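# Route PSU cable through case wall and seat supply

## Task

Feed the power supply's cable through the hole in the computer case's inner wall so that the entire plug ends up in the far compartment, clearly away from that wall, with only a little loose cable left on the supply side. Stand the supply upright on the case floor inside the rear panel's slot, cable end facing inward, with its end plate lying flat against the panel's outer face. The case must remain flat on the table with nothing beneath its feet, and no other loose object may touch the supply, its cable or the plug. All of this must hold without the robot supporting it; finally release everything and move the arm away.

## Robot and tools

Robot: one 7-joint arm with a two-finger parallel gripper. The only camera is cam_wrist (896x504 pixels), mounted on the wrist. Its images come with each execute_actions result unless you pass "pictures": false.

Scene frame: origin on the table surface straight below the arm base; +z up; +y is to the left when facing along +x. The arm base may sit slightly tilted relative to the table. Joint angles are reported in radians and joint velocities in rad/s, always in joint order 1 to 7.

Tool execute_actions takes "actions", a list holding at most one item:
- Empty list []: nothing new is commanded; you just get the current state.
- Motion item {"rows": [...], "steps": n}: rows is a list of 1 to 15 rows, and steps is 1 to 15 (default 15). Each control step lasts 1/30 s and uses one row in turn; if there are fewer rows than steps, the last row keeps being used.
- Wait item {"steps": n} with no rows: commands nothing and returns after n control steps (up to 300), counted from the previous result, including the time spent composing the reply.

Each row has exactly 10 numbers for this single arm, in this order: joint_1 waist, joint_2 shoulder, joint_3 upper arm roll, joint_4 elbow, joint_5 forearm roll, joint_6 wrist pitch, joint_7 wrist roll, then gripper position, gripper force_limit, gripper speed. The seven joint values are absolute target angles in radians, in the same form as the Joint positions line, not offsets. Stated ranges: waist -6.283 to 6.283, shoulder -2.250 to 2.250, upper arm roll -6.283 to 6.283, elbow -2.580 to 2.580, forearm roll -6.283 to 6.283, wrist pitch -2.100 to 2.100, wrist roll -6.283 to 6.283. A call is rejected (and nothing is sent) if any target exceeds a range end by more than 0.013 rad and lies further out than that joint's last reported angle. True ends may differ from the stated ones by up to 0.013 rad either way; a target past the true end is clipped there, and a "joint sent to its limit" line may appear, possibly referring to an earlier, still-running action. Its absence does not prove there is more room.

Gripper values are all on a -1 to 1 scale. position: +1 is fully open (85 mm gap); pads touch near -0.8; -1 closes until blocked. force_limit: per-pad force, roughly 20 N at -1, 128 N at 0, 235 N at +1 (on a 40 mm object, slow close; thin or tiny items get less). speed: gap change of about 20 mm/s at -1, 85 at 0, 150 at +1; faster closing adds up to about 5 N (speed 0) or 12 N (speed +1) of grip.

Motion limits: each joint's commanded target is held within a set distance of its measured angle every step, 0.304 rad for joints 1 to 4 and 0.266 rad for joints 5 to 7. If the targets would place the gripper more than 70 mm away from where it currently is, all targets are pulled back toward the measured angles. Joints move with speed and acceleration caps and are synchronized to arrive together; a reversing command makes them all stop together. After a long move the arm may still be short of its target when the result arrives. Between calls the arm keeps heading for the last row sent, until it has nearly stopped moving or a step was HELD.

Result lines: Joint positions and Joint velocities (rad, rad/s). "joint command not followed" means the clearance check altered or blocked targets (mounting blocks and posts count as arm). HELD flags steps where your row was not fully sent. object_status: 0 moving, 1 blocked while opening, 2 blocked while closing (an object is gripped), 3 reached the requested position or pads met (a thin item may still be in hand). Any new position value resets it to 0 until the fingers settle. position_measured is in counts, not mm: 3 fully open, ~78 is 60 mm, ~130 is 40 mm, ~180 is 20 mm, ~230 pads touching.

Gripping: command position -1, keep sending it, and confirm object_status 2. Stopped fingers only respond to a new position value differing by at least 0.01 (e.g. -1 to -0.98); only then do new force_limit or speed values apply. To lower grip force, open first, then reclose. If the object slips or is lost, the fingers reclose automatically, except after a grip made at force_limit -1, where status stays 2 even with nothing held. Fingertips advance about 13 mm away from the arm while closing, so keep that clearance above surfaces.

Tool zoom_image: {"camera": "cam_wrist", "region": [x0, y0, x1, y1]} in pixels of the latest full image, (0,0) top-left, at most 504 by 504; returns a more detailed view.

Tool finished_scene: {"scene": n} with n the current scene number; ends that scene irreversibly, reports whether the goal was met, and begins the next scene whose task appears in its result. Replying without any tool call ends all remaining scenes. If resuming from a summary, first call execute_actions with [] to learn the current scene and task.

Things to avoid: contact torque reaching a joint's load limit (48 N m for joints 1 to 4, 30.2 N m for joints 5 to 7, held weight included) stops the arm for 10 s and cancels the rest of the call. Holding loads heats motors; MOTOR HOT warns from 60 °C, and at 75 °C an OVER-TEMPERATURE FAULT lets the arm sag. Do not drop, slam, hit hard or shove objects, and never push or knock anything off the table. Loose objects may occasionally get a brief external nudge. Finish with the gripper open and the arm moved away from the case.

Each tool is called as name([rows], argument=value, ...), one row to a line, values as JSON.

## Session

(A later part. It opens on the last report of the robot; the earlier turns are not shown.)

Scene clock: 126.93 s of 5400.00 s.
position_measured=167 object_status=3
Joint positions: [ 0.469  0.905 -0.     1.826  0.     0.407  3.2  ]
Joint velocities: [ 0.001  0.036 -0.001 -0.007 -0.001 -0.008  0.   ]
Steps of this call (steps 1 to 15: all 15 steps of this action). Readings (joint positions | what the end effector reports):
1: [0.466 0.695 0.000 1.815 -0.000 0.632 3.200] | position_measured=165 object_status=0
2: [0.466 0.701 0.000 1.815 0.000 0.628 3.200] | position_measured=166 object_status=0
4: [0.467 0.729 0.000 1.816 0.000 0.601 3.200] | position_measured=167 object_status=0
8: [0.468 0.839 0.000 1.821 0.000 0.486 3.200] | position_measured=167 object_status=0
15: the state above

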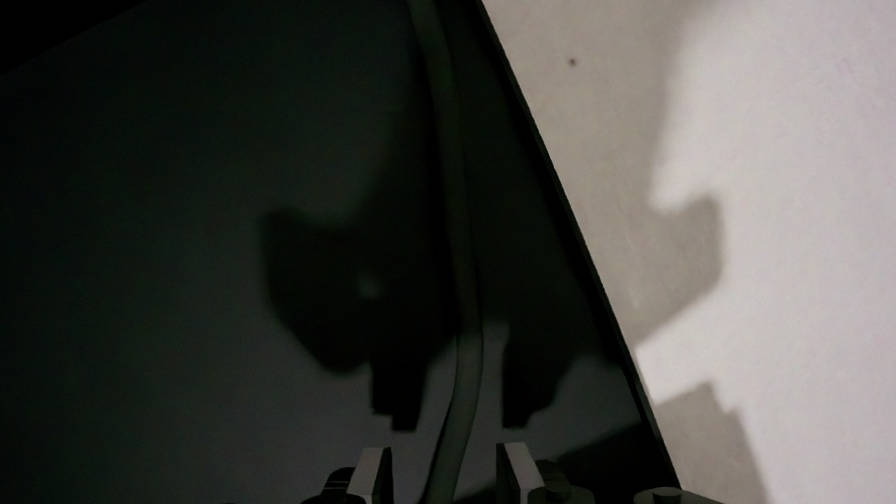

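execute_actions([
  {"rows":[[0.4686,0.979,0,1.815,0,0.347,3.1,-0.3,-0.8,0]],"steps":12},
], pictures=false)

execute_actions([
  {"rows":[[0.4686,0.979,0,1.815,0,0.347,3.1,-1,-0.8,0]]},
], pictures=false)

execute_actions([
  {"rows":[[0.525,1.016,0,1.639,0,0.487,3.05,-1,-0.8,0]],"steps":13},
])

execute_actions([
  {"rows":[[0.566,1.074,0,1.4626,0,0.605,2.895,-1,-0.8,0]]},
])

execute_actions([
  {"rows":[[0.566,1.078,0,1.4626,0,0.601,2.895,-0.4,-0.8,-0.6]]},
], pictures=false)

execute_actions([
  {"rows":[[0.55,0.78,0,1.48,0,0.88,2.895,-0.4,-0.8,0]],"steps":13},
], pictures=false)

execute_actions([
  {"rows":[[0.3,0.45,0,1.55,0,1.1416,3.4416,1,-0.2,0]]},
], pictures=false)

execute_actions([
  {"steps":12},
])

Scene clock: 133.87 s of 5400.00 s.
position_measured=167 object_status=3
Joint positions: [0.469 0.978 0.    1.815 0.    0.347 3.1  ]
Joint velocities: [-0.     0.013 -0.    -0.    -0.     0.     0.   ]
Steps of this call (steps 1 to 15: the robot went on to your last target; steps 16 to 90: nothing new was sent; then 3.53 s passed at rest; steps 91 to 102: all 12 steps of this action). Readings (joint positions | what the end effector reports):
91: [0.469 0.910 0.000 1.826 0.000 0.407 3.199] | position_measured=167 object_status=3
92: [0.469 0.916 0.000 1.825 0.000 0.403 3.193] | position_measured=167 object_status=3
94: [0.469 0.944 0.000 1.820 0.000 0.381 3.157] | position_measured=167 object_status=3
98: [0.469 0.976 -0.000 1.816 -0.000 0.348 3.101] | position_measured=167 object_status=3
102: the state above

Scene clock: 134.37 s of 5400.00 s.
position_measured=215 object_status=2
Joint positions: [ 0.469  0.979  0.     1.815 -0.     0.347  3.1  ]
Joint velocities: [-0.    -0.    -0.001 -0.     0.    -0.     0.001]
Steps of this call (steps 1 to 15: all 15 steps of this action). Readings (joint positions | what the end effector reports):
1: [0.469 0.978 0.000 1.815 0.000 0.347 3.100] | position_measured=167 object_status=0
2: [0.469 0.978 0.000 1.815 0.000 0.347 3.100] | position_measured=168 object_status=0
4: [0.469 0.979 -0.000 1.815 -0.000 0.347 3.100] | position_measured=178 object_status=0
8: [0.469 0.979 0.000 1.815 -0.000 0.347 3.100] | position_measured=207 object_status=0
15: the state above

Scene clock: 134.80 s of 5400.00 s.
position_measured=215 object_status=2
Joint positions: [ 0.521  1.015 -0.002  1.641 -0.001  0.487  3.05 ]
Joint velocities: [ 0.012  0.014 -0.01  -0.016 -0.003  0.02  -0.003]
Steps of this call (steps 1 to 13: all 13 steps of this action). Readings (joint positions | what the end effector reports):
1: [0.469 0.979 0.000 1.814 0.000 0.347 3.100] | position_measured=215 object_status=2
2: [0.471 0.981 -0.000 1.809 -0.000 0.351 3.099] | position_measured=215 object_status=2
4: [0.480 0.987 -0.001 1.784 -0.000 0.372 3.091] | position_measured=215 object_status=2
8: [0.510 1.008 -0.002 1.685 -0.001 0.452 3.063] | position_measured=215 object_status=2
13: the state above

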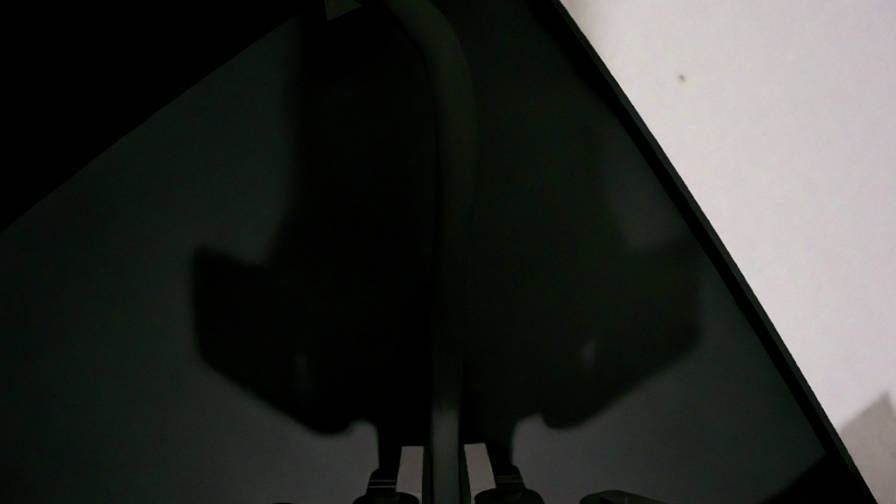

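Scene clock: 135.30 s of 5400.00 s.
position_measured=215 object_status=2
Joint positions: [ 0.563  1.073 -0.002  1.464 -0.001  0.606  2.895]
Joint velocities: [ 0.008  0.014 -0.    -0.007  0.001  0.001 -0.   ]
Steps of this call (steps 1 to 15: all 15 steps of this action). Readings (joint positions | what the end effector reports):
1: [0.522 1.016 -0.002 1.640 -0.001 0.488 3.050] | position_measured=215 object_status=2
2: [0.524 1.018 -0.003 1.635 -0.001 0.492 3.046] | position_measured=215 object_status=2
4: [0.531 1.029 -0.003 1.609 -0.001 0.509 3.024] | position_measured=215 object_status=2
8: [0.554 1.062 -0.002 1.509 -0.001 0.576 2.935] | position_measured=215 object_status=2
15: the state above

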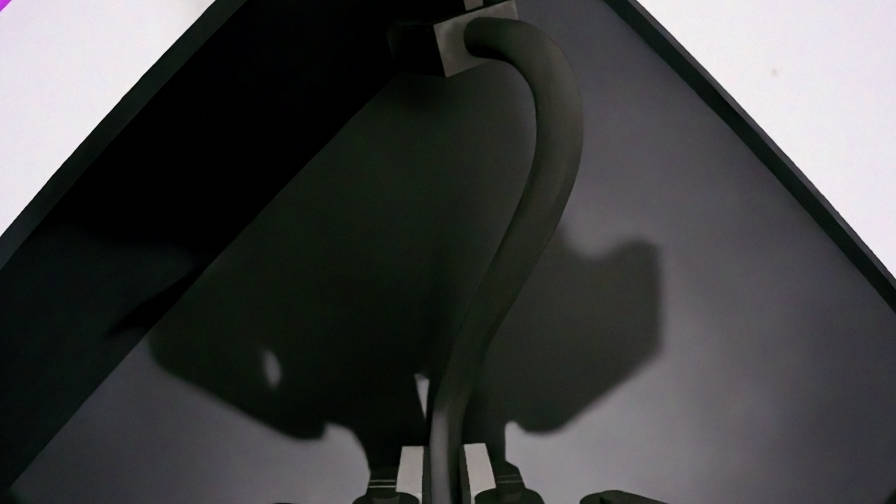

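Scene clock: 135.80 s of 5400.00 s.
position_measured=179 object_status=0
Joint positions: [ 0.566  1.078 -0.     1.463 -0.     0.601  2.895]
Joint velocities: [ 0.     0.    -0.    -0.    -0.     0.     0.002]
Steps of this call (steps 1 to 15: all 15 steps of this action). Readings (joint positions | what the end effector reports):
1: [0.563 1.075 -0.002 1.464 -0.001 0.605 2.895] | position_measured=215 object_status=0
2: [0.564 1.077 -0.002 1.464 -0.001 0.603 2.895] | position_measured=214 object_status=0
4: [0.564 1.078 -0.001 1.464 -0.000 0.602 2.895] | position_measured=209 object_status=0
8: [0.565 1.078 -0.000 1.463 -0.000 0.601 2.895] | position_measured=193 object_status=0
15: the state above

Scene clock: 136.23 s of 5400.00 s.
position_measured=179 object_status=3
Joint positions: [ 0.552  0.809 -0.     1.477 -0.     0.853  2.895]
Joint velocities: [-0.024 -0.472  0.     0.017 -0.001  0.497 -0.001]
Steps of this call (steps 1 to 13: all 13 steps of this action). Readings (joint positions | what the end effector reports):
1: [0.566 1.077 -0.000 1.463 -0.000 0.602 2.895] | position_measured=179 object_status=0
2: [0.565 1.072 -0.000 1.464 -0.000 0.606 2.895] | position_measured=179 object_status=0
4: [0.564 1.045 -0.000 1.467 -0.000 0.629 2.895] | position_measured=179 object_status=0
8: [0.558 0.937 -0.000 1.472 -0.000 0.727 2.895] | position_measured=179 object_status=3
13: the state above

Scene clock: 136.73 s of 5400.00 s.
position_measured=87 object_status=0
Joint positions: [ 0.333  0.492 -0.     1.54  -0.     1.111  3.309]
Joint velocities: [-0.301 -0.383  0.011  0.092  0.005  0.286  1.214]
Steps of this call (steps 1 to 15: all 15 steps of this action). Readings (joint positions | what the end effector reports):
1: [0.550 0.794 0.000 1.478 -0.000 0.868 2.896] | position_measured=179 object_status=0
2: [0.545 0.777 0.001 1.481 0.001 0.884 2.900] | position_measured=178 object_status=0
4: [0.517 0.728 0.003 1.489 0.001 0.925 2.927] | position_measured=168 object_status=0
8: [0.435 0.624 0.001 1.511 0.000 1.005 3.032] | position_measured=139 object_status=0
15: the state above

Scene clock: 137.13 s of 5400.00 s.
position_measured=5 object_status=0
Joint positions: [ 0.301  0.451 -0.     1.55  -0.     1.142  3.442]
Joint velocities: [-0.006 -0.005 -0.001  0.     0.001  0.002  0.   ]
Steps of this call (steps 1 to 12: the robot went on to your last target). Readings (joint positions | what the end effector reports):
1: [0.323 0.480 -0.000 1.543 0.000 1.120 3.350] | position_measured=79 object_status=0
2: [0.315 0.468 -0.000 1.546 -0.000 1.129 3.387] | position_measured=72 object_status=0
4: [0.305 0.456 -0.001 1.548 -0.001 1.140 3.433] | position_measured=56 object_status=0
8: [0.302 0.452 -0.000 1.550 0.000 1.142 3.442] | position_measured=26 object_status=0
12: the state above

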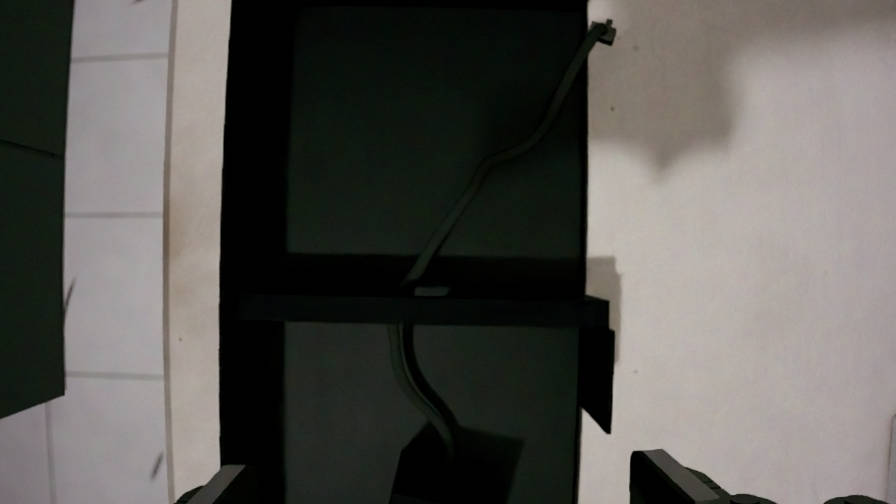

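execute_actions([
  {"rows":[[0.023,0.727,0,1.843,0,0.572,2.922,1,-0.2,0]]},
], pictures=false)

execute_actions([
  {"steps":14},
])

Scene clock: 140.23 s of 5400.00 s.
position_measured=3 object_status=3
Joint positions: [ 0.069  0.682 -0.001  1.796 -0.     0.755  3.064]
Joint velocities: [-0.303  0.303  0.009  0.329  0.004 -1.216 -0.98 ]
Steps of this call (steps 1 to 30: the robot went on to your last target; steps 31 to 78: nothing new was sent; steps 79 to 93: all 15 steps of this action). Readings (joint positions | what the end effector reports):
79: [0.299 0.451 0.000 1.551 0.000 1.141 3.441] | position_measured=3 object_status=3
80: [0.293 0.456 0.001 1.554 0.001 1.137 3.437] | position_measured=3 object_status=3
82: [0.266 0.481 0.003 1.579 0.001 1.114 3.414] | position_measured=3 object_status=3
86: [0.183 0.564 0.001 1.666 0.000 1.020 3.321] | position_measured=3 object_status=3
93: the state above

Scene clock: 140.70 s of 5400.00 s.
position_measured=3 object_status=3
Joint positions: [ 0.023  0.727 -0.     1.843 -0.     0.572  2.922]
Joint velocities: [-0.004  0.003 -0.001  0.    -0.     0.001 -0.001]
Steps of this call (steps 1 to 14: the robot went on to your last target). Readings (joint positions | what the end effector reports):
1: [0.059 0.692 -0.000 1.807 -0.000 0.714 3.031] | position_measured=3 object_status=3
2: [0.049 0.702 -0.000 1.817 0.000 0.673 3.000] | position_measured=3 object_status=3
4: [0.033 0.718 -0.001 1.835 -0.000 0.604 2.946] | position_measured=3 object_status=3
8: [0.026 0.725 -0.000 1.842 -0.000 0.572 2.922] | position_measured=3 object_status=3
14: the state above

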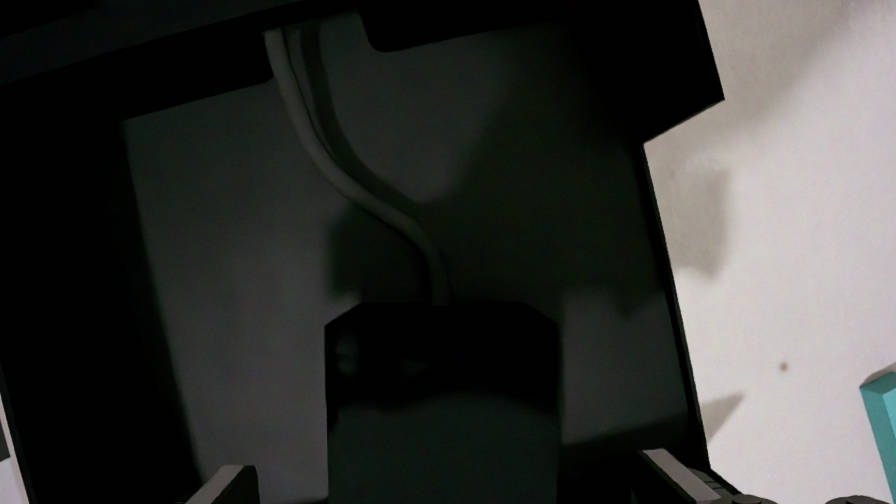

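execute_actions([
  {"rows":[[0.023,0.866,0,1.852,0,0.423,2.922,1,-0.2,0]],"steps":13},
])

execute_actions([
  {"rows":[[0.023,0.866,0,1.852,0,0.423,2.922,-1,-0.2,0]]},
], pictures=false)

execute_actions([
  {"rows":[[0.028,0.86,0,1.852,0,0.429,2.94,-1,-0.2,0],[0.036,0.86,0,1.851,0,0.43,2.96,-1,-0.2,0],[0.045,0.861,0,1.849,0,0.431,2.98,-1,-0.2,0],[0.054,0.861,0,1.848,0,0.432,3.0,-1,-0.2,0],[0.063,0.862,0,1.846,0,0.433,3.018,-1,-0.2,0],[0.072,0.863,0,1.844,0,0.435,3.035,-1,-0.2,0],[0.082,0.864,0,1.842,0,0.436,3.053,-1,-0.2,0],[0.092,0.865,0,1.839,0,0.438,3.07,-1,-0.2,0],[0.102,0.866,0,1.837,0,0.439,3.087,-1,-0.2,0],[0.1114,0.867,0,1.834,0,0.441,3.102,-1,-0.2,0]]},
])

execute_actions([
  {"rows":[[0.1114,0.872,0,1.834,0,0.436,3.102,-1,-0.2,0],[0.1114,0.872,0,1.834,0,0.436,3.102,-1,-0.2,0],[0.1114,0.872,0,1.834,0,0.436,3.102,-1,-0.2,0],[0.108,0.872,0,1.834,0,0.436,3.102,0.75,-0.2,-0.5]]},
])

execute_actions([
  {"rows":[[0.108,0.872,0,1.834,0,0.436,3.102,-1,-0.2,0]]},
])

Scene clock: 148.87 s of 5400.00 s.
position_measured=3 object_status=3
Joint positions: [ 0.023  0.863 -0.     1.852  0.     0.423  2.922]
Joint velocities: [ 0.001  0.029  0.001 -0.004  0.    -0.006 -0.001]
Steps of this call (steps 1 to 30: the robot went on to your last target; steps 31 to 90: nothing new was sent; then 4.73 s passed at rest; steps 91 to 103: all 13 steps of this action). Readings (joint positions | what the end effector reports):
91: [0.023 0.728 0.000 1.843 -0.000 0.571 2.922] | position_measured=3 object_status=3
92: [0.023 0.734 0.000 1.843 0.000 0.567 2.922] | position_measured=3 object_status=3
94: [0.023 0.762 0.000 1.844 0.000 0.539 2.922] | position_measured=3 object_status=3
98: [0.023 0.845 -0.000 1.851 -0.000 0.446 2.922] | position_measured=3 object_status=3
103: the state above

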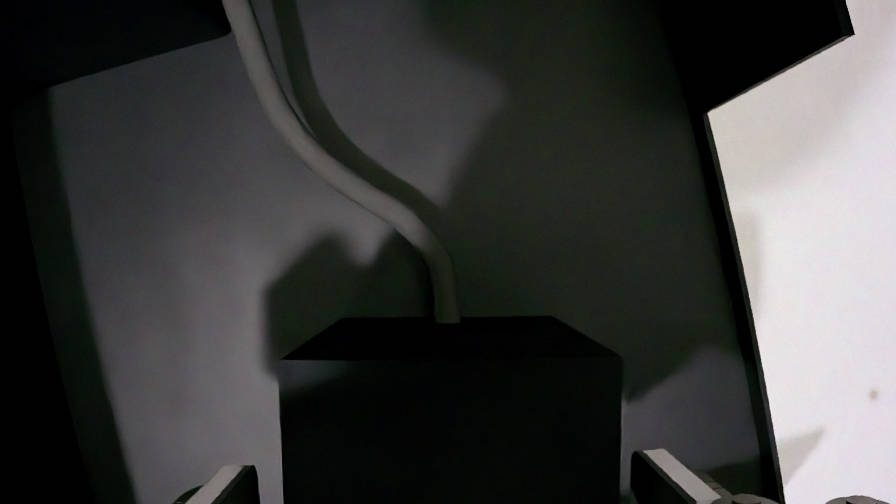

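Scene clock: 149.37 s of 5400.00 s.
position_measured=67 object_status=0
Joint positions: [ 0.023  0.865 -0.     1.852 -0.     0.424  2.922]
Joint velocities: [ 0.     0.    -0.001  0.     0.    -0.    -0.   ]
Steps of this call (steps 1 to 15: all 15 steps of this action). Readings (joint positions | what the end effector reports):
1: [0.023 0.863 -0.000 1.852 0.000 0.423 2.922] | position_measured=3 object_status=0
2: [0.023 0.864 0.000 1.852 0.000 0.423 2.922] | position_measured=4 object_status=0
4: [0.023 0.865 -0.000 1.852 0.000 0.423 2.922] | position_measured=14 object_status=0
8: [0.023 0.866 -0.000 1.852 -0.000 0.423 2.922] | position_measured=43 object_status=0
15: the state above

Scene clock: 149.87 s of 5400.00 s.
position_measured=67 object_status=2
Joint positions: [0.109 0.867 0.001 1.835 0.    0.442 3.102]
Joint velocities: [ 0.017  0.003 -0.02  -0.002 -0.007 -0.001  0.002]
Steps of this call (steps 1 to 15: all 15 steps of this action). Readings (joint positions | what the end effector reports):
1: [0.024 0.864 -0.000 1.852 -0.000 0.424 2.923] | position_measured=67 object_status=0
2: [0.027 0.862 -0.001 1.852 -0.000 0.426 2.931] | position_measured=67 object_status=2
4: [0.041 0.863 -0.002 1.850 -0.000 0.429 2.965] | position_measured=67 object_status=2
8: [0.076 0.865 -0.000 1.843 -0.000 0.435 3.039] | position_measured=67 object_status=2
15: the state above

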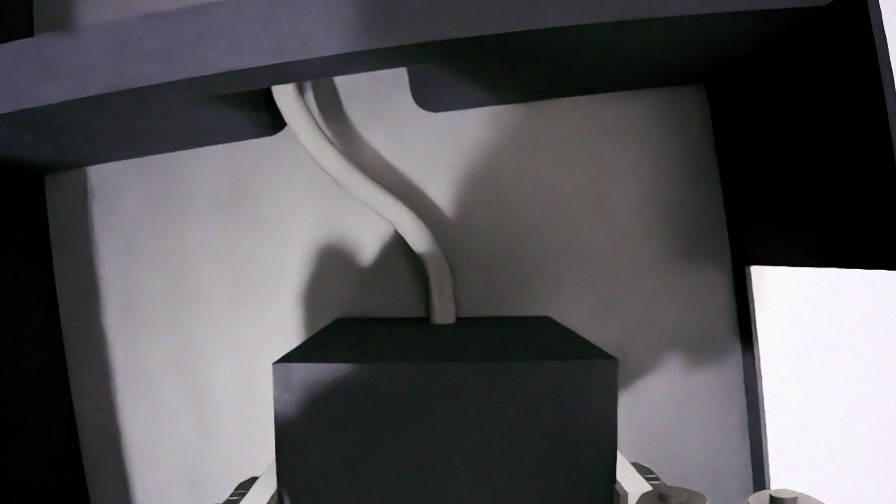

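Scene clock: 150.37 s of 5400.00 s.
position_measured=35 object_status=0
Joint positions: [ 0.108  0.872 -0.     1.834 -0.     0.436  3.102]
Joint velocities: [ 0.     0.    -0.001 -0.     0.001 -0.001  0.002]
Steps of this call (steps 1 to 15: all 15 steps of this action). Readings (joint positions | what the end effector reports):
1: [0.110 0.868 0.000 1.835 0.000 0.441 3.102] | position_measured=67 object_status=2
2: [0.110 0.871 0.000 1.834 0.000 0.438 3.102] | position_measured=67 object_status=2
4: [0.110 0.870 -0.000 1.835 0.000 0.438 3.103] | position_measured=67 object_status=0
8: [0.108 0.871 -0.000 1.834 0.000 0.436 3.102] | position_measured=56 object_status=0
15: the state above

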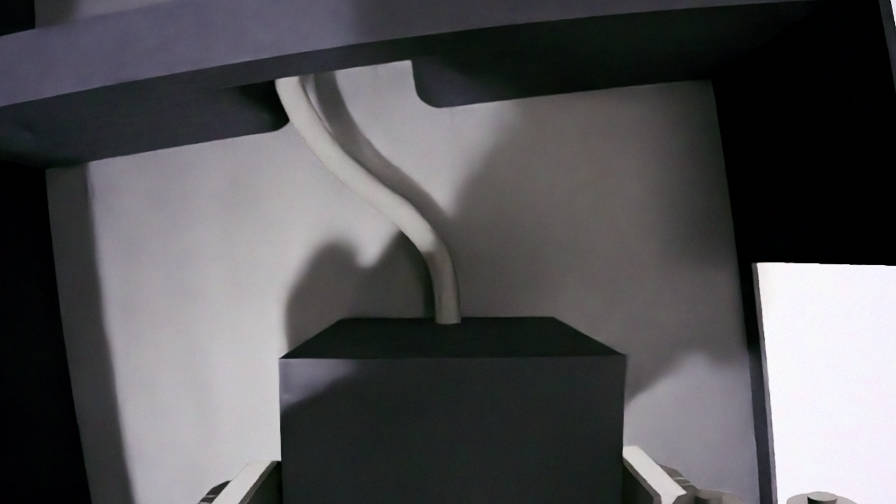

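Scene clock: 150.87 s of 5400.00 s.
position_measured=67 object_status=2
Joint positions: [0.108 0.871 0.    1.835 0.    0.437 3.102]
Joint velocities: [ 0.    -0.     0.    -0.    -0.001 -0.     0.   ]
Steps of this call (steps 1 to 15: all 15 steps of this action). Readings (joint positions | what the end effector reports):
1: [0.108 0.872 -0.000 1.834 -0.000 0.436 3.102] | position_measured=35 object_status=0
2: [0.108 0.872 -0.000 1.834 -0.000 0.436 3.102] | position_measured=36 object_status=0
4: [0.108 0.872 -0.000 1.834 0.000 0.436 3.102] | position_measured=46 object_status=0
8: [0.108 0.871 0.000 1.835 0.000 0.437 3.102] | position_measured=67 object_status=0
15: the state above

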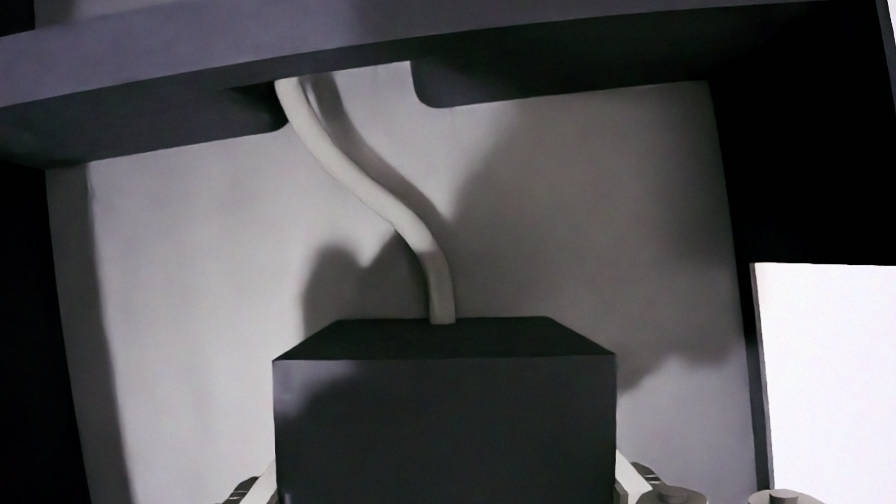

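execute_actions([
  {"rows":[[0.112,0.867,0,1.835,0,0.44,3.108,-1,-0.2,0],[0.12,0.868,0,1.832,0,0.442,3.12,-1,-0.2,0],[0.128,0.869,0,1.829,0,0.444,3.134,-1,-0.2,0],[0.136,0.87,0,1.826,0,0.446,3.148,-1,-0.2,0],[0.144,0.87,0,1.824,0,0.448,3.162,-1,-0.2,0],[0.152,0.871,0,1.82,0,0.45,3.176,-1,-0.2,0],[0.161,0.872,0,1.817,0,0.4525,3.19,-1,-0.2,0]],"steps":12},
])

execute_actions([
  {"rows":[[0.1893,0.886,0,1.772,0,0.484,3.31,-1,-0.2,0]]},
])

Scene clock: 156.37 s of 5400.00 s.
position_measured=67 object_status=2
Joint positions: [0.16  0.873 0.001 1.817 0.    0.452 3.19 ]
Joint velocities: [ 0.01  -0.003 -0.021 -0.001 -0.006  0.004  0.005]
Steps of this call (steps 1 to 15: the robot went on to your last target; steps 16 to 90: nothing new was sent; then 2.10 s passed at rest; steps 91 to 102: all 12 steps of this action). Readings (joint positions | what the end effector reports):
91: [0.109 0.870 -0.000 1.835 -0.000 0.438 3.103] | position_measured=67 object_status=2
92: [0.113 0.868 -0.001 1.835 -0.000 0.440 3.107] | position_measured=67 object_status=2
94: [0.126 0.871 -0.001 1.832 -0.000 0.443 3.127] | position_measured=67 object_status=2
98: [0.155 0.873 -0.000 1.820 0.000 0.451 3.180] | position_measured=67 object_status=2
102: the state above

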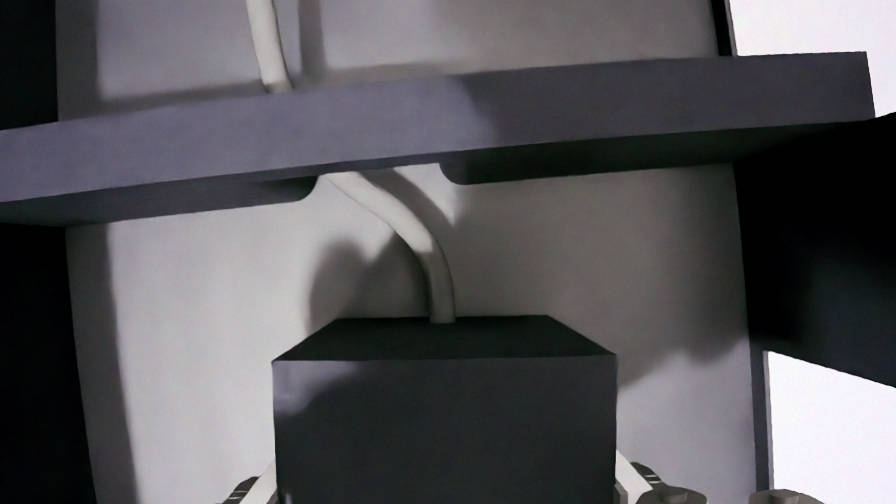

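Scene clock: 156.87 s of 5400.00 s.
position_measured=67 object_status=2
Joint positions: [0.189 0.886 0.001 1.772 0.    0.484 3.31 ]
Joint velocities: [ 0.002  0.002  0.    -0.    -0.001 -0.001  0.   ]
Steps of this call (steps 1 to 15: all 15 steps of this action). Readings (joint positions | what the end effector reports):
1: [0.160 0.873 0.000 1.817 -0.000 0.453 3.191] | position_measured=67 object_status=2
2: [0.163 0.874 -0.001 1.813 -0.000 0.456 3.199] | position_measured=67 object_status=2
4: [0.176 0.881 -0.002 1.796 -0.001 0.469 3.247] | position_measured=67 object_status=2
8: [0.188 0.885 0.002 1.773 0.001 0.483 3.309] | position_measured=67 object_status=2
15: the state above

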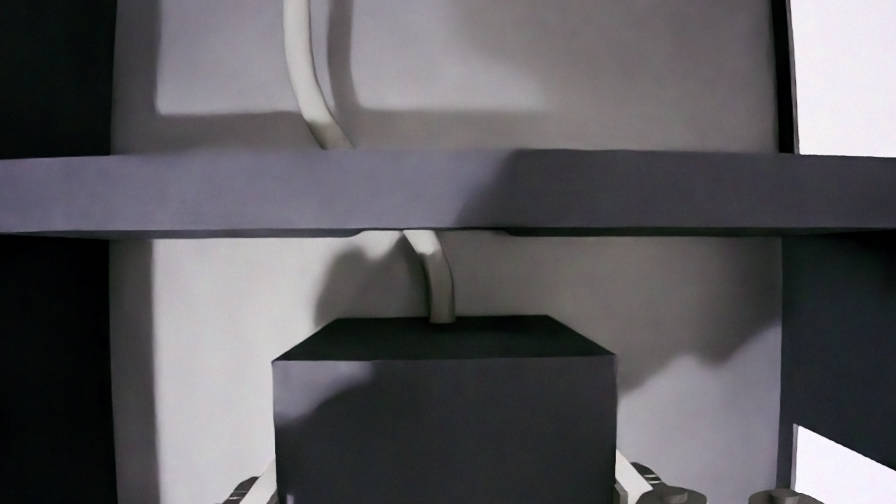

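execute_actions([
  {"rows":[[0.191,0.886,0,1.772,0,0.484,3.312,-1,-0.2,0],[0.193,0.886,0,1.772,0,0.484,3.314,-1,-0.2,0],[0.195,0.887,0,1.771,0,0.484,3.316,-1,-0.2,0],[0.197,0.887,0,1.771,0,0.484,3.318,-1,-0.2,0],[0.199,0.888,0,1.77,0,0.484,3.32,-1,-0.2,0],[0.201,0.888,0,1.77,0,0.484,3.321,-1,-0.2,0],[0.203,0.889,0,1.769,0,0.484,3.322,-1,-0.2,0],[0.205,0.89,0,1.769,0,0.483,3.323,-1,-0.2,0],[0.205,0.892,0,1.769,0,0.481,3.323,-1,-0.2,0],[0.205,0.894,0,1.769,0,0.479,3.323,-1,-0.2,0]]},
])

execute_actions([
  {"rows":[[0.204,0.894,0,1.769,0,0.479,3.323,1,-0.8,0]],"steps":11},
])

execute_actions([
  {"rows":[[0.2,0.7,0,1.745,0,0.697,3.323,1,-0.8,0]],"steps":11},
], pictures=false)

execute_actions([
  {"rows":[[0.5,0.45,0,1.55,0,1.1416,3.6416,1,-0.8,0]]},
], pictures=false)

execute_actions([
  {"steps":12},
])

Scene clock: 162.80 s of 5400.00 s.
position_measured=67 object_status=2
Joint positions: [ 0.203  0.891 -0.002  1.77  -0.001  0.481  3.323]
Joint velocities: [-0.    -0.     0.001 -0.     0.     0.    -0.001]
Steps of this call (steps 1 to 15: the robot went on to your last target; steps 16 to 90: nothing new was sent; then 2.43 s passed at rest; steps 91 to 105: all 15 steps of this action). Readings (joint positions | what the end effector reports):
91: [0.190 0.886 0.000 1.772 0.000 0.484 3.310] | position_measured=67 object_status=2
92: [0.192 0.886 -0.000 1.772 -0.000 0.484 3.312] | position_measured=67 object_status=2
94: [0.195 0.887 -0.000 1.771 -0.000 0.484 3.316] | position_measured=67 object_status=2
98: [0.202 0.890 -0.001 1.770 -0.001 0.484 3.322] | position_measured=67 object_status=2
105: the state above

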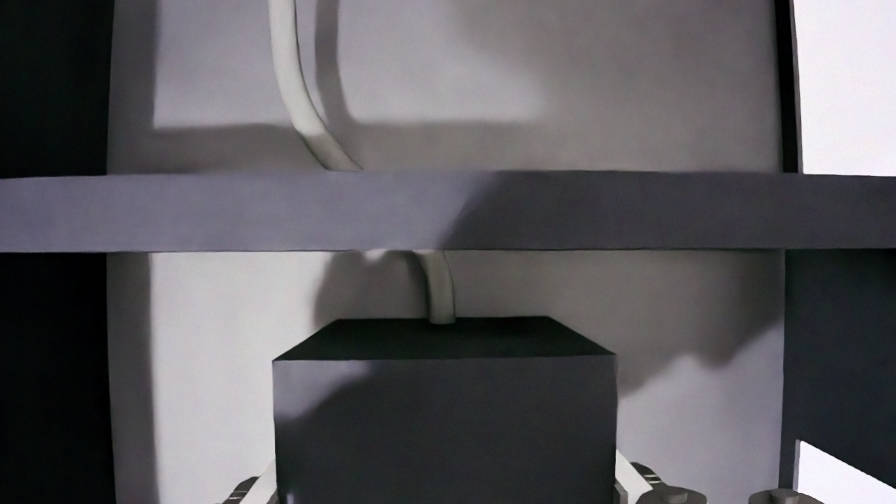

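Scene clock: 163.17 s of 5400.00 s.
position_measured=8 object_status=0
Joint positions: [0.204 0.894 0.    1.769 0.    0.479 3.323]
Joint velocities: [ 0.001  0.001 -0.001 -0.    -0.001 -0.001  0.001]
Steps of this call (steps 1 to 11: all 11 steps of this action). Readings (joint positions | what the end effector reports):
1: [0.203 0.891 -0.002 1.770 -0.001 0.481 3.323] | position_measured=67 object_status=0
2: [0.202 0.892 -0.002 1.770 -0.001 0.481 3.323] | position_measured=67 object_status=0
4: [0.203 0.893 -0.001 1.769 -0.000 0.479 3.323] | position_measured=56 object_status=0
8: [0.204 0.894 0.000 1.769 0.000 0.479 3.323] | position_measured=28 object_status=0
11: the state above

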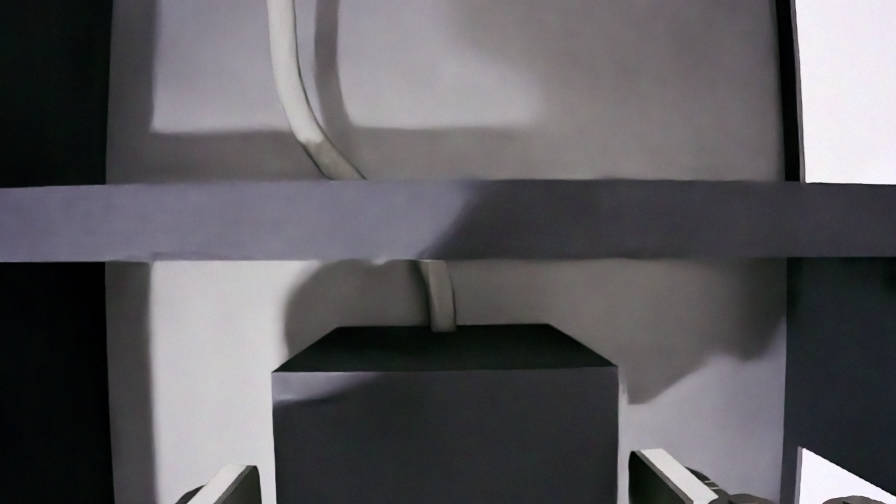

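Scene clock: 163.53 s of 5400.00 s.
position_measured=3 object_status=3
Joint positions: [ 0.2    0.711  0.     1.745 -0.     0.688  3.323]
Joint velocities: [-0.004 -0.202  0.001 -0.03  -0.001  0.285 -0.001]
Steps of this call (steps 1 to 11: all 11 steps of this action). Readings (joint positions | what the end effector reports):
1: [0.204 0.893 0.000 1.769 0.000 0.480 3.323] | position_measured=6 object_status=0
2: [0.204 0.887 -0.000 1.769 0.000 0.485 3.323] | position_measured=4 object_status=0
4: [0.203 0.860 -0.000 1.766 0.000 0.513 3.323] | position_measured=3 object_status=0
8: [0.201 0.754 -0.000 1.752 -0.000 0.631 3.323] | position_measured=3 object_status=0
11: the state above

Scene clock: 164.03 s of 5400.00 s.
position_measured=3 object_status=3
Joint positions: [0.474 0.471 0.001 1.566 0.001 1.093 3.613]
Joint velocities: [ 0.42  -0.377  0.044 -0.316  0.024  0.937  0.546]
Steps of this call (steps 1 to 15: all 15 steps of this action). Readings (joint positions | what the end effector reports):
1: [0.201 0.705 -0.000 1.744 -0.000 0.696 3.323] | position_measured=3 object_status=3
2: [0.207 0.697 -0.002 1.741 -0.001 0.704 3.327] | position_measured=3 object_status=3
4: [0.236 0.668 -0.003 1.725 -0.001 0.733 3.349] | position_measured=3 object_status=3
8: [0.328 0.593 -0.001 1.665 -0.000 0.829 3.442] | position_measured=3 object_status=3
15: the state above

Scene clock: 164.43 s of 5400.00 s.
position_measured=3 object_status=3
Joint positions: [0.499 0.45  0.    1.55  0.    1.142 3.642]
Joint velocities: [ 0.005 -0.002 -0.     0.    -0.     0.    -0.   ]
Steps of this call (steps 1 to 12: the robot went on to your last target). Readings (joint positions | what the end effector reports):
1: [0.485 0.461 0.002 1.557 0.001 1.119 3.629] | position_measured=3 object_status=3
2: [0.491 0.455 0.003 1.552 0.001 1.134 3.638] | position_measured=3 object_status=3
4: [0.494 0.453 0.002 1.550 0.001 1.141 3.641] | position_measured=3 object_status=3
8: [0.498 0.451 0.000 1.550 0.000 1.142 3.642] | position_measured=3 object_status=3
12: the state above

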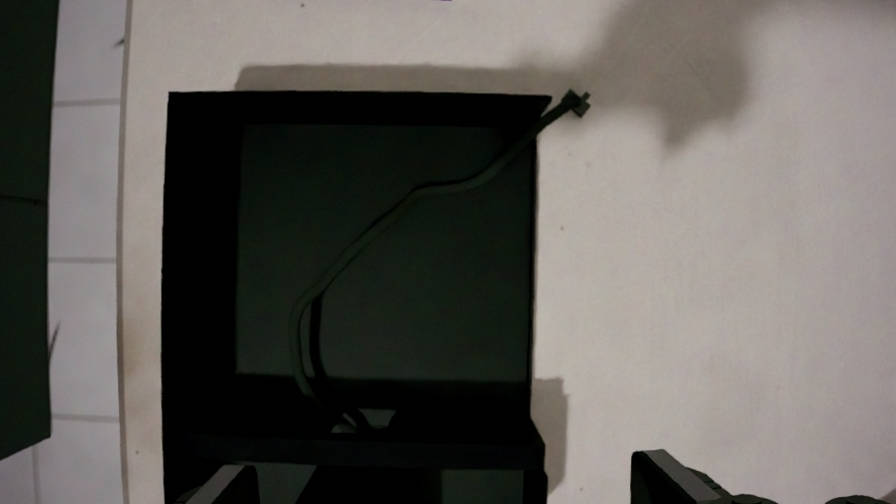

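execute_actions([
  {"rows":[[0.863,0.789,0,1.634,0,0.719,2.79,0,-0.8,0]]},
], pictures=false)

execute_actions([
  {"steps":22},
])

Scene clock: 170.77 s of 5400.00 s.
position_measured=95 object_status=0
Joint positions: [0.784 0.717 0.001 1.616 0.    0.828 3.296]
Joint velocities: [ 0.451  0.419  0.012  0.115  0.003 -0.682 -1.213]
Steps of this call (steps 1 to 30: the robot went on to your last target; steps 31 to 90: nothing new was sent; then 2.83 s passed at rest; steps 91 to 105: all 15 steps of this action). Readings (joint positions | what the end effector reports):
91: [0.501 0.451 -0.000 1.550 -0.000 1.141 3.641] | position_measured=3 object_status=0
92: [0.507 0.456 -0.001 1.551 -0.001 1.137 3.637] | position_measured=4 object_status=0
94: [0.536 0.484 -0.003 1.557 -0.001 1.115 3.615] | position_measured=14 object_status=0
98: [0.631 0.574 -0.001 1.579 -0.001 1.033 3.533] | position_measured=43 object_status=0
105: the state above

Scene clock: 171.50 s of 5400.00 s.
position_measured=128 object_status=3
Joint positions: [0.863 0.789 0.    1.634 0.    0.719 2.79 ]
Joint velocities: [ 0.001  0.001  0.001 -0.     0.001  0.     0.   ]
Steps of this call (steps 1 to 22: the robot went on to your last target). Readings (joint positions | what the end effector reports):
1: [0.798 0.730 0.001 1.620 0.000 0.807 3.255] | position_measured=103 object_status=0
2: [0.810 0.741 0.001 1.623 0.000 0.790 3.214] | position_measured=110 object_status=0
4: [0.827 0.757 0.001 1.627 0.000 0.765 3.133] | position_measured=123 object_status=0
8: [0.847 0.775 0.000 1.631 0.000 0.738 2.971] | position_measured=128 object_status=0
22: the state above

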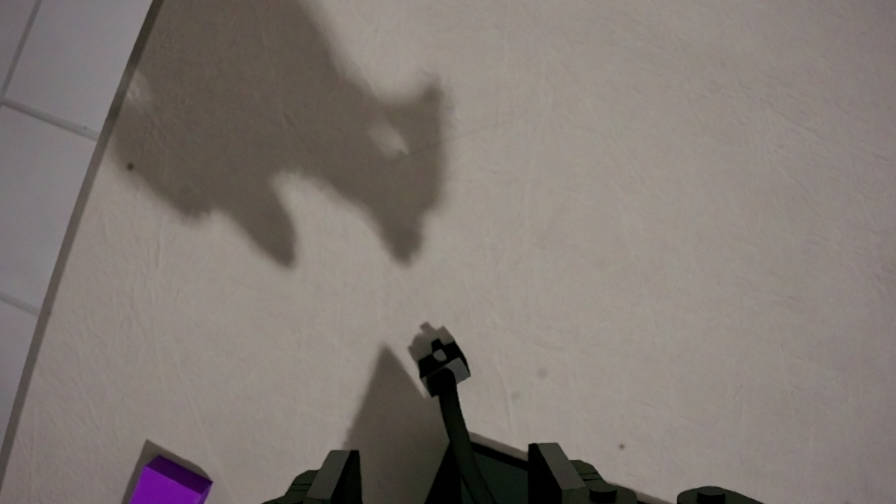

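execute_actions(actions=[])

Scene clock: 180.77 s of 5400.00 s.
position_measured=128 object_status=3
Joint positions: [ 0.863  0.789  0.     1.634 -0.     0.719  2.79 ]
Joint velocities: [-0.     0.    -0.001 -0.    -0.001 -0.001 -0.001]
Steps of this call (steps 1 to 15: the robot went on to your last target; steps 16 to 90: nothing new was sent; then 6.27 s passed at rest). Readings (joint positions | what the end effector reports):
1: [0.863 0.789 0.000 1.634 0.000 0.719 2.790] | position_measured=128 object_status=3
2: [0.863 0.789 0.000 1.634 0.000 0.719 2.790] | position_measured=128 object_status=3
4: [0.863 0.789 0.000 1.634 0.000 0.719 2.790] | position_measured=128 object_status=3
8: [0.863 0.789 0.000 1.634 0.000 0.719 2.790] | position_measured=128 object_status=3
90: the state above
The arm was judged still, so your last target was given up. Only a new action makes it travel on or press farther. Fingers that are still opening or closing keep moving.

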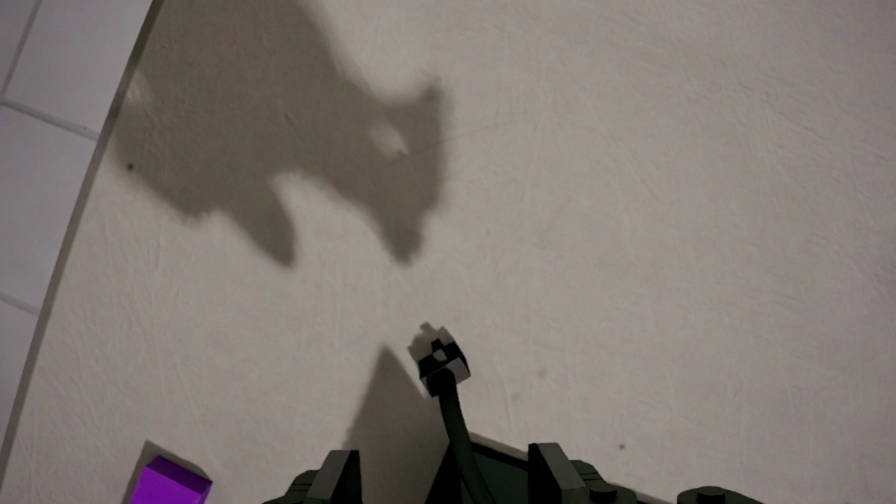

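execute_actions([
  {"rows":[[0.8795,0.84,0,1.655,0,0.647,2.95,0,-0.8,0]],"steps":15},
], pictures=false)

execute_actions([
  {"rows":[[0.8795,0.958,0,1.653,0,0.531,2.95,0,-0.8,0]],"steps":15},
], pictures=false)

execute_actions([
  {"steps":10},
])

Scene clock: 183.70 s of 5400.00 s.
position_measured=128 object_status=3
Joint positions: [0.879 0.84  0.    1.655 0.    0.647 2.95 ]
Joint velocities: [ 0.002  0.003  0.001  0.    -0.    -0.001 -0.   ]
Steps of this call (steps 1 to 73: nothing new was sent; steps 74 to 88: all 15 steps of this action). Readings (joint positions | what the end effector reports):
74: [0.863 0.790 -0.000 1.634 -0.000 0.719 2.791] | position_measured=128 object_status=3
75: [0.864 0.793 -0.000 1.635 -0.000 0.715 2.799] | position_measured=128 object_status=3
77: [0.870 0.810 -0.001 1.641 -0.000 0.693 2.848] | position_measured=128 object_status=3
81: [0.879 0.838 0.001 1.655 0.000 0.649 2.947] | position_measured=128 object_status=3
88: the state above

Scene clock: 184.20 s of 5400.00 s.
position_measured=128 object_status=3
Joint positions: [0.879 0.957 0.    1.653 0.    0.531 2.95 ]
Joint velocities: [ 0.     0.013  0.    -0.     0.     0.     0.001]
Steps of this call (steps 1 to 15: all 15 steps of this action). Readings (joint positions | what the end effector reports):
1: [0.879 0.841 0.000 1.655 0.000 0.646 2.950] | position_measured=128 object_status=3
2: [0.879 0.846 0.000 1.654 0.000 0.642 2.950] | position_measured=128 object_status=3
4: [0.879 0.874 0.000 1.653 0.000 0.617 2.950] | position_measured=128 object_status=3
8: [0.879 0.946 -0.000 1.654 -0.000 0.543 2.950] | position_measured=128 object_status=3
15: the state above

Scene clock: 184.53 s of 5400.00 s.
position_measured=128 object_status=3
Joint positions: [0.879 0.958 0.    1.653 0.    0.531 2.95 ]
Joint velocities: [ 0.    -0.    -0.001 -0.    -0.    -0.     0.   ]
Steps of this call (steps 1 to 10: the robot went on to your last target). Readings (joint positions | what the end effector reports):
1: [0.879 0.957 0.000 1.653 0.000 0.531 2.950] | position_measured=128 object_status=3
2: [0.879 0.957 -0.000 1.653 0.000 0.531 2.950] | position_measured=128 object_status=3
4: [0.879 0.958 -0.000 1.653 -0.000 0.531 2.950] | position_measured=128 object_status=3
8: [0.879 0.958 -0.000 1.653 -0.000 0.531 2.950] | position_measured=128 object_status=3
10: the state above

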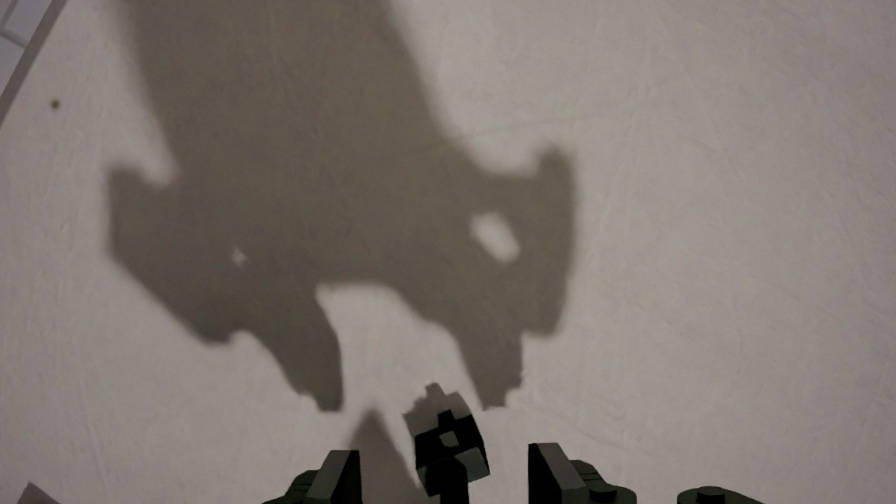

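execute_actions([
  {"rows":[[0.8795,1.022,0,1.643,0,0.476,3.1,0,-0.8,0]],"steps":13},
], pictures=false)

execute_actions([
  {"rows":[[0.8795,1.022,0,1.643,0,0.476,3.1,-1,-0.8,0]],"steps":15},
])

Scene clock: 186.90 s of 5400.00 s.
position_measured=128 object_status=3
Joint positions: [0.879 1.021 0.    1.643 0.    0.476 3.1  ]
Joint velocities: [-0.     0.01  -0.001 -0.     0.     0.001 -0.   ]
Steps of this call (steps 1 to 15: the robot went on to your last target; steps 16 to 58: nothing new was sent; steps 59 to 71: all 13 steps of this action). Readings (joint positions | what the end effector reports):
59: [0.880 0.959 0.000 1.653 -0.000 0.531 2.951] | position_measured=128 object_status=3
60: [0.880 0.963 0.000 1.652 -0.000 0.527 2.959] | position_measured=128 object_status=3
62: [0.880 0.986 0.000 1.648 -0.000 0.510 3.008] | position_measured=128 object_status=3
66: [0.879 1.019 -0.000 1.644 0.000 0.477 3.098] | position_measured=128 object_status=3
71: the state above

Scene clock: 187.40 s of 5400.00 s.
position_measured=187 object_status=0
Joint positions: [ 0.879  1.022 -0.     1.643  0.     0.476  3.1  ]
Joint velocities: [ 0.    -0.    -0.001  0.    -0.001  0.001 -0.003]
Steps of this call (steps 1 to 15: all 15 steps of this action). Readings (joint positions | what the end effector reports):
1: [0.879 1.021 0.000 1.643 0.000 0.476 3.100] | position_measured=128 object_status=0
2: [0.879 1.021 0.000 1.643 0.000 0.476 3.100] | position_measured=130 object_status=0
4: [0.879 1.022 0.000 1.643 0.000 0.476 3.100] | position_measured=140 object_status=0
8: [0.879 1.022 -0.000 1.643 0.000 0.476 3.100] | position_measured=168 object_status=0
15: the state above

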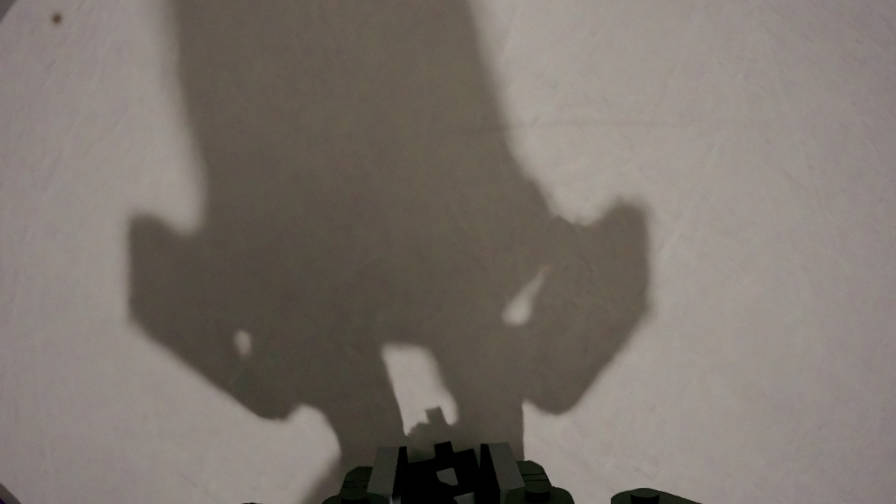

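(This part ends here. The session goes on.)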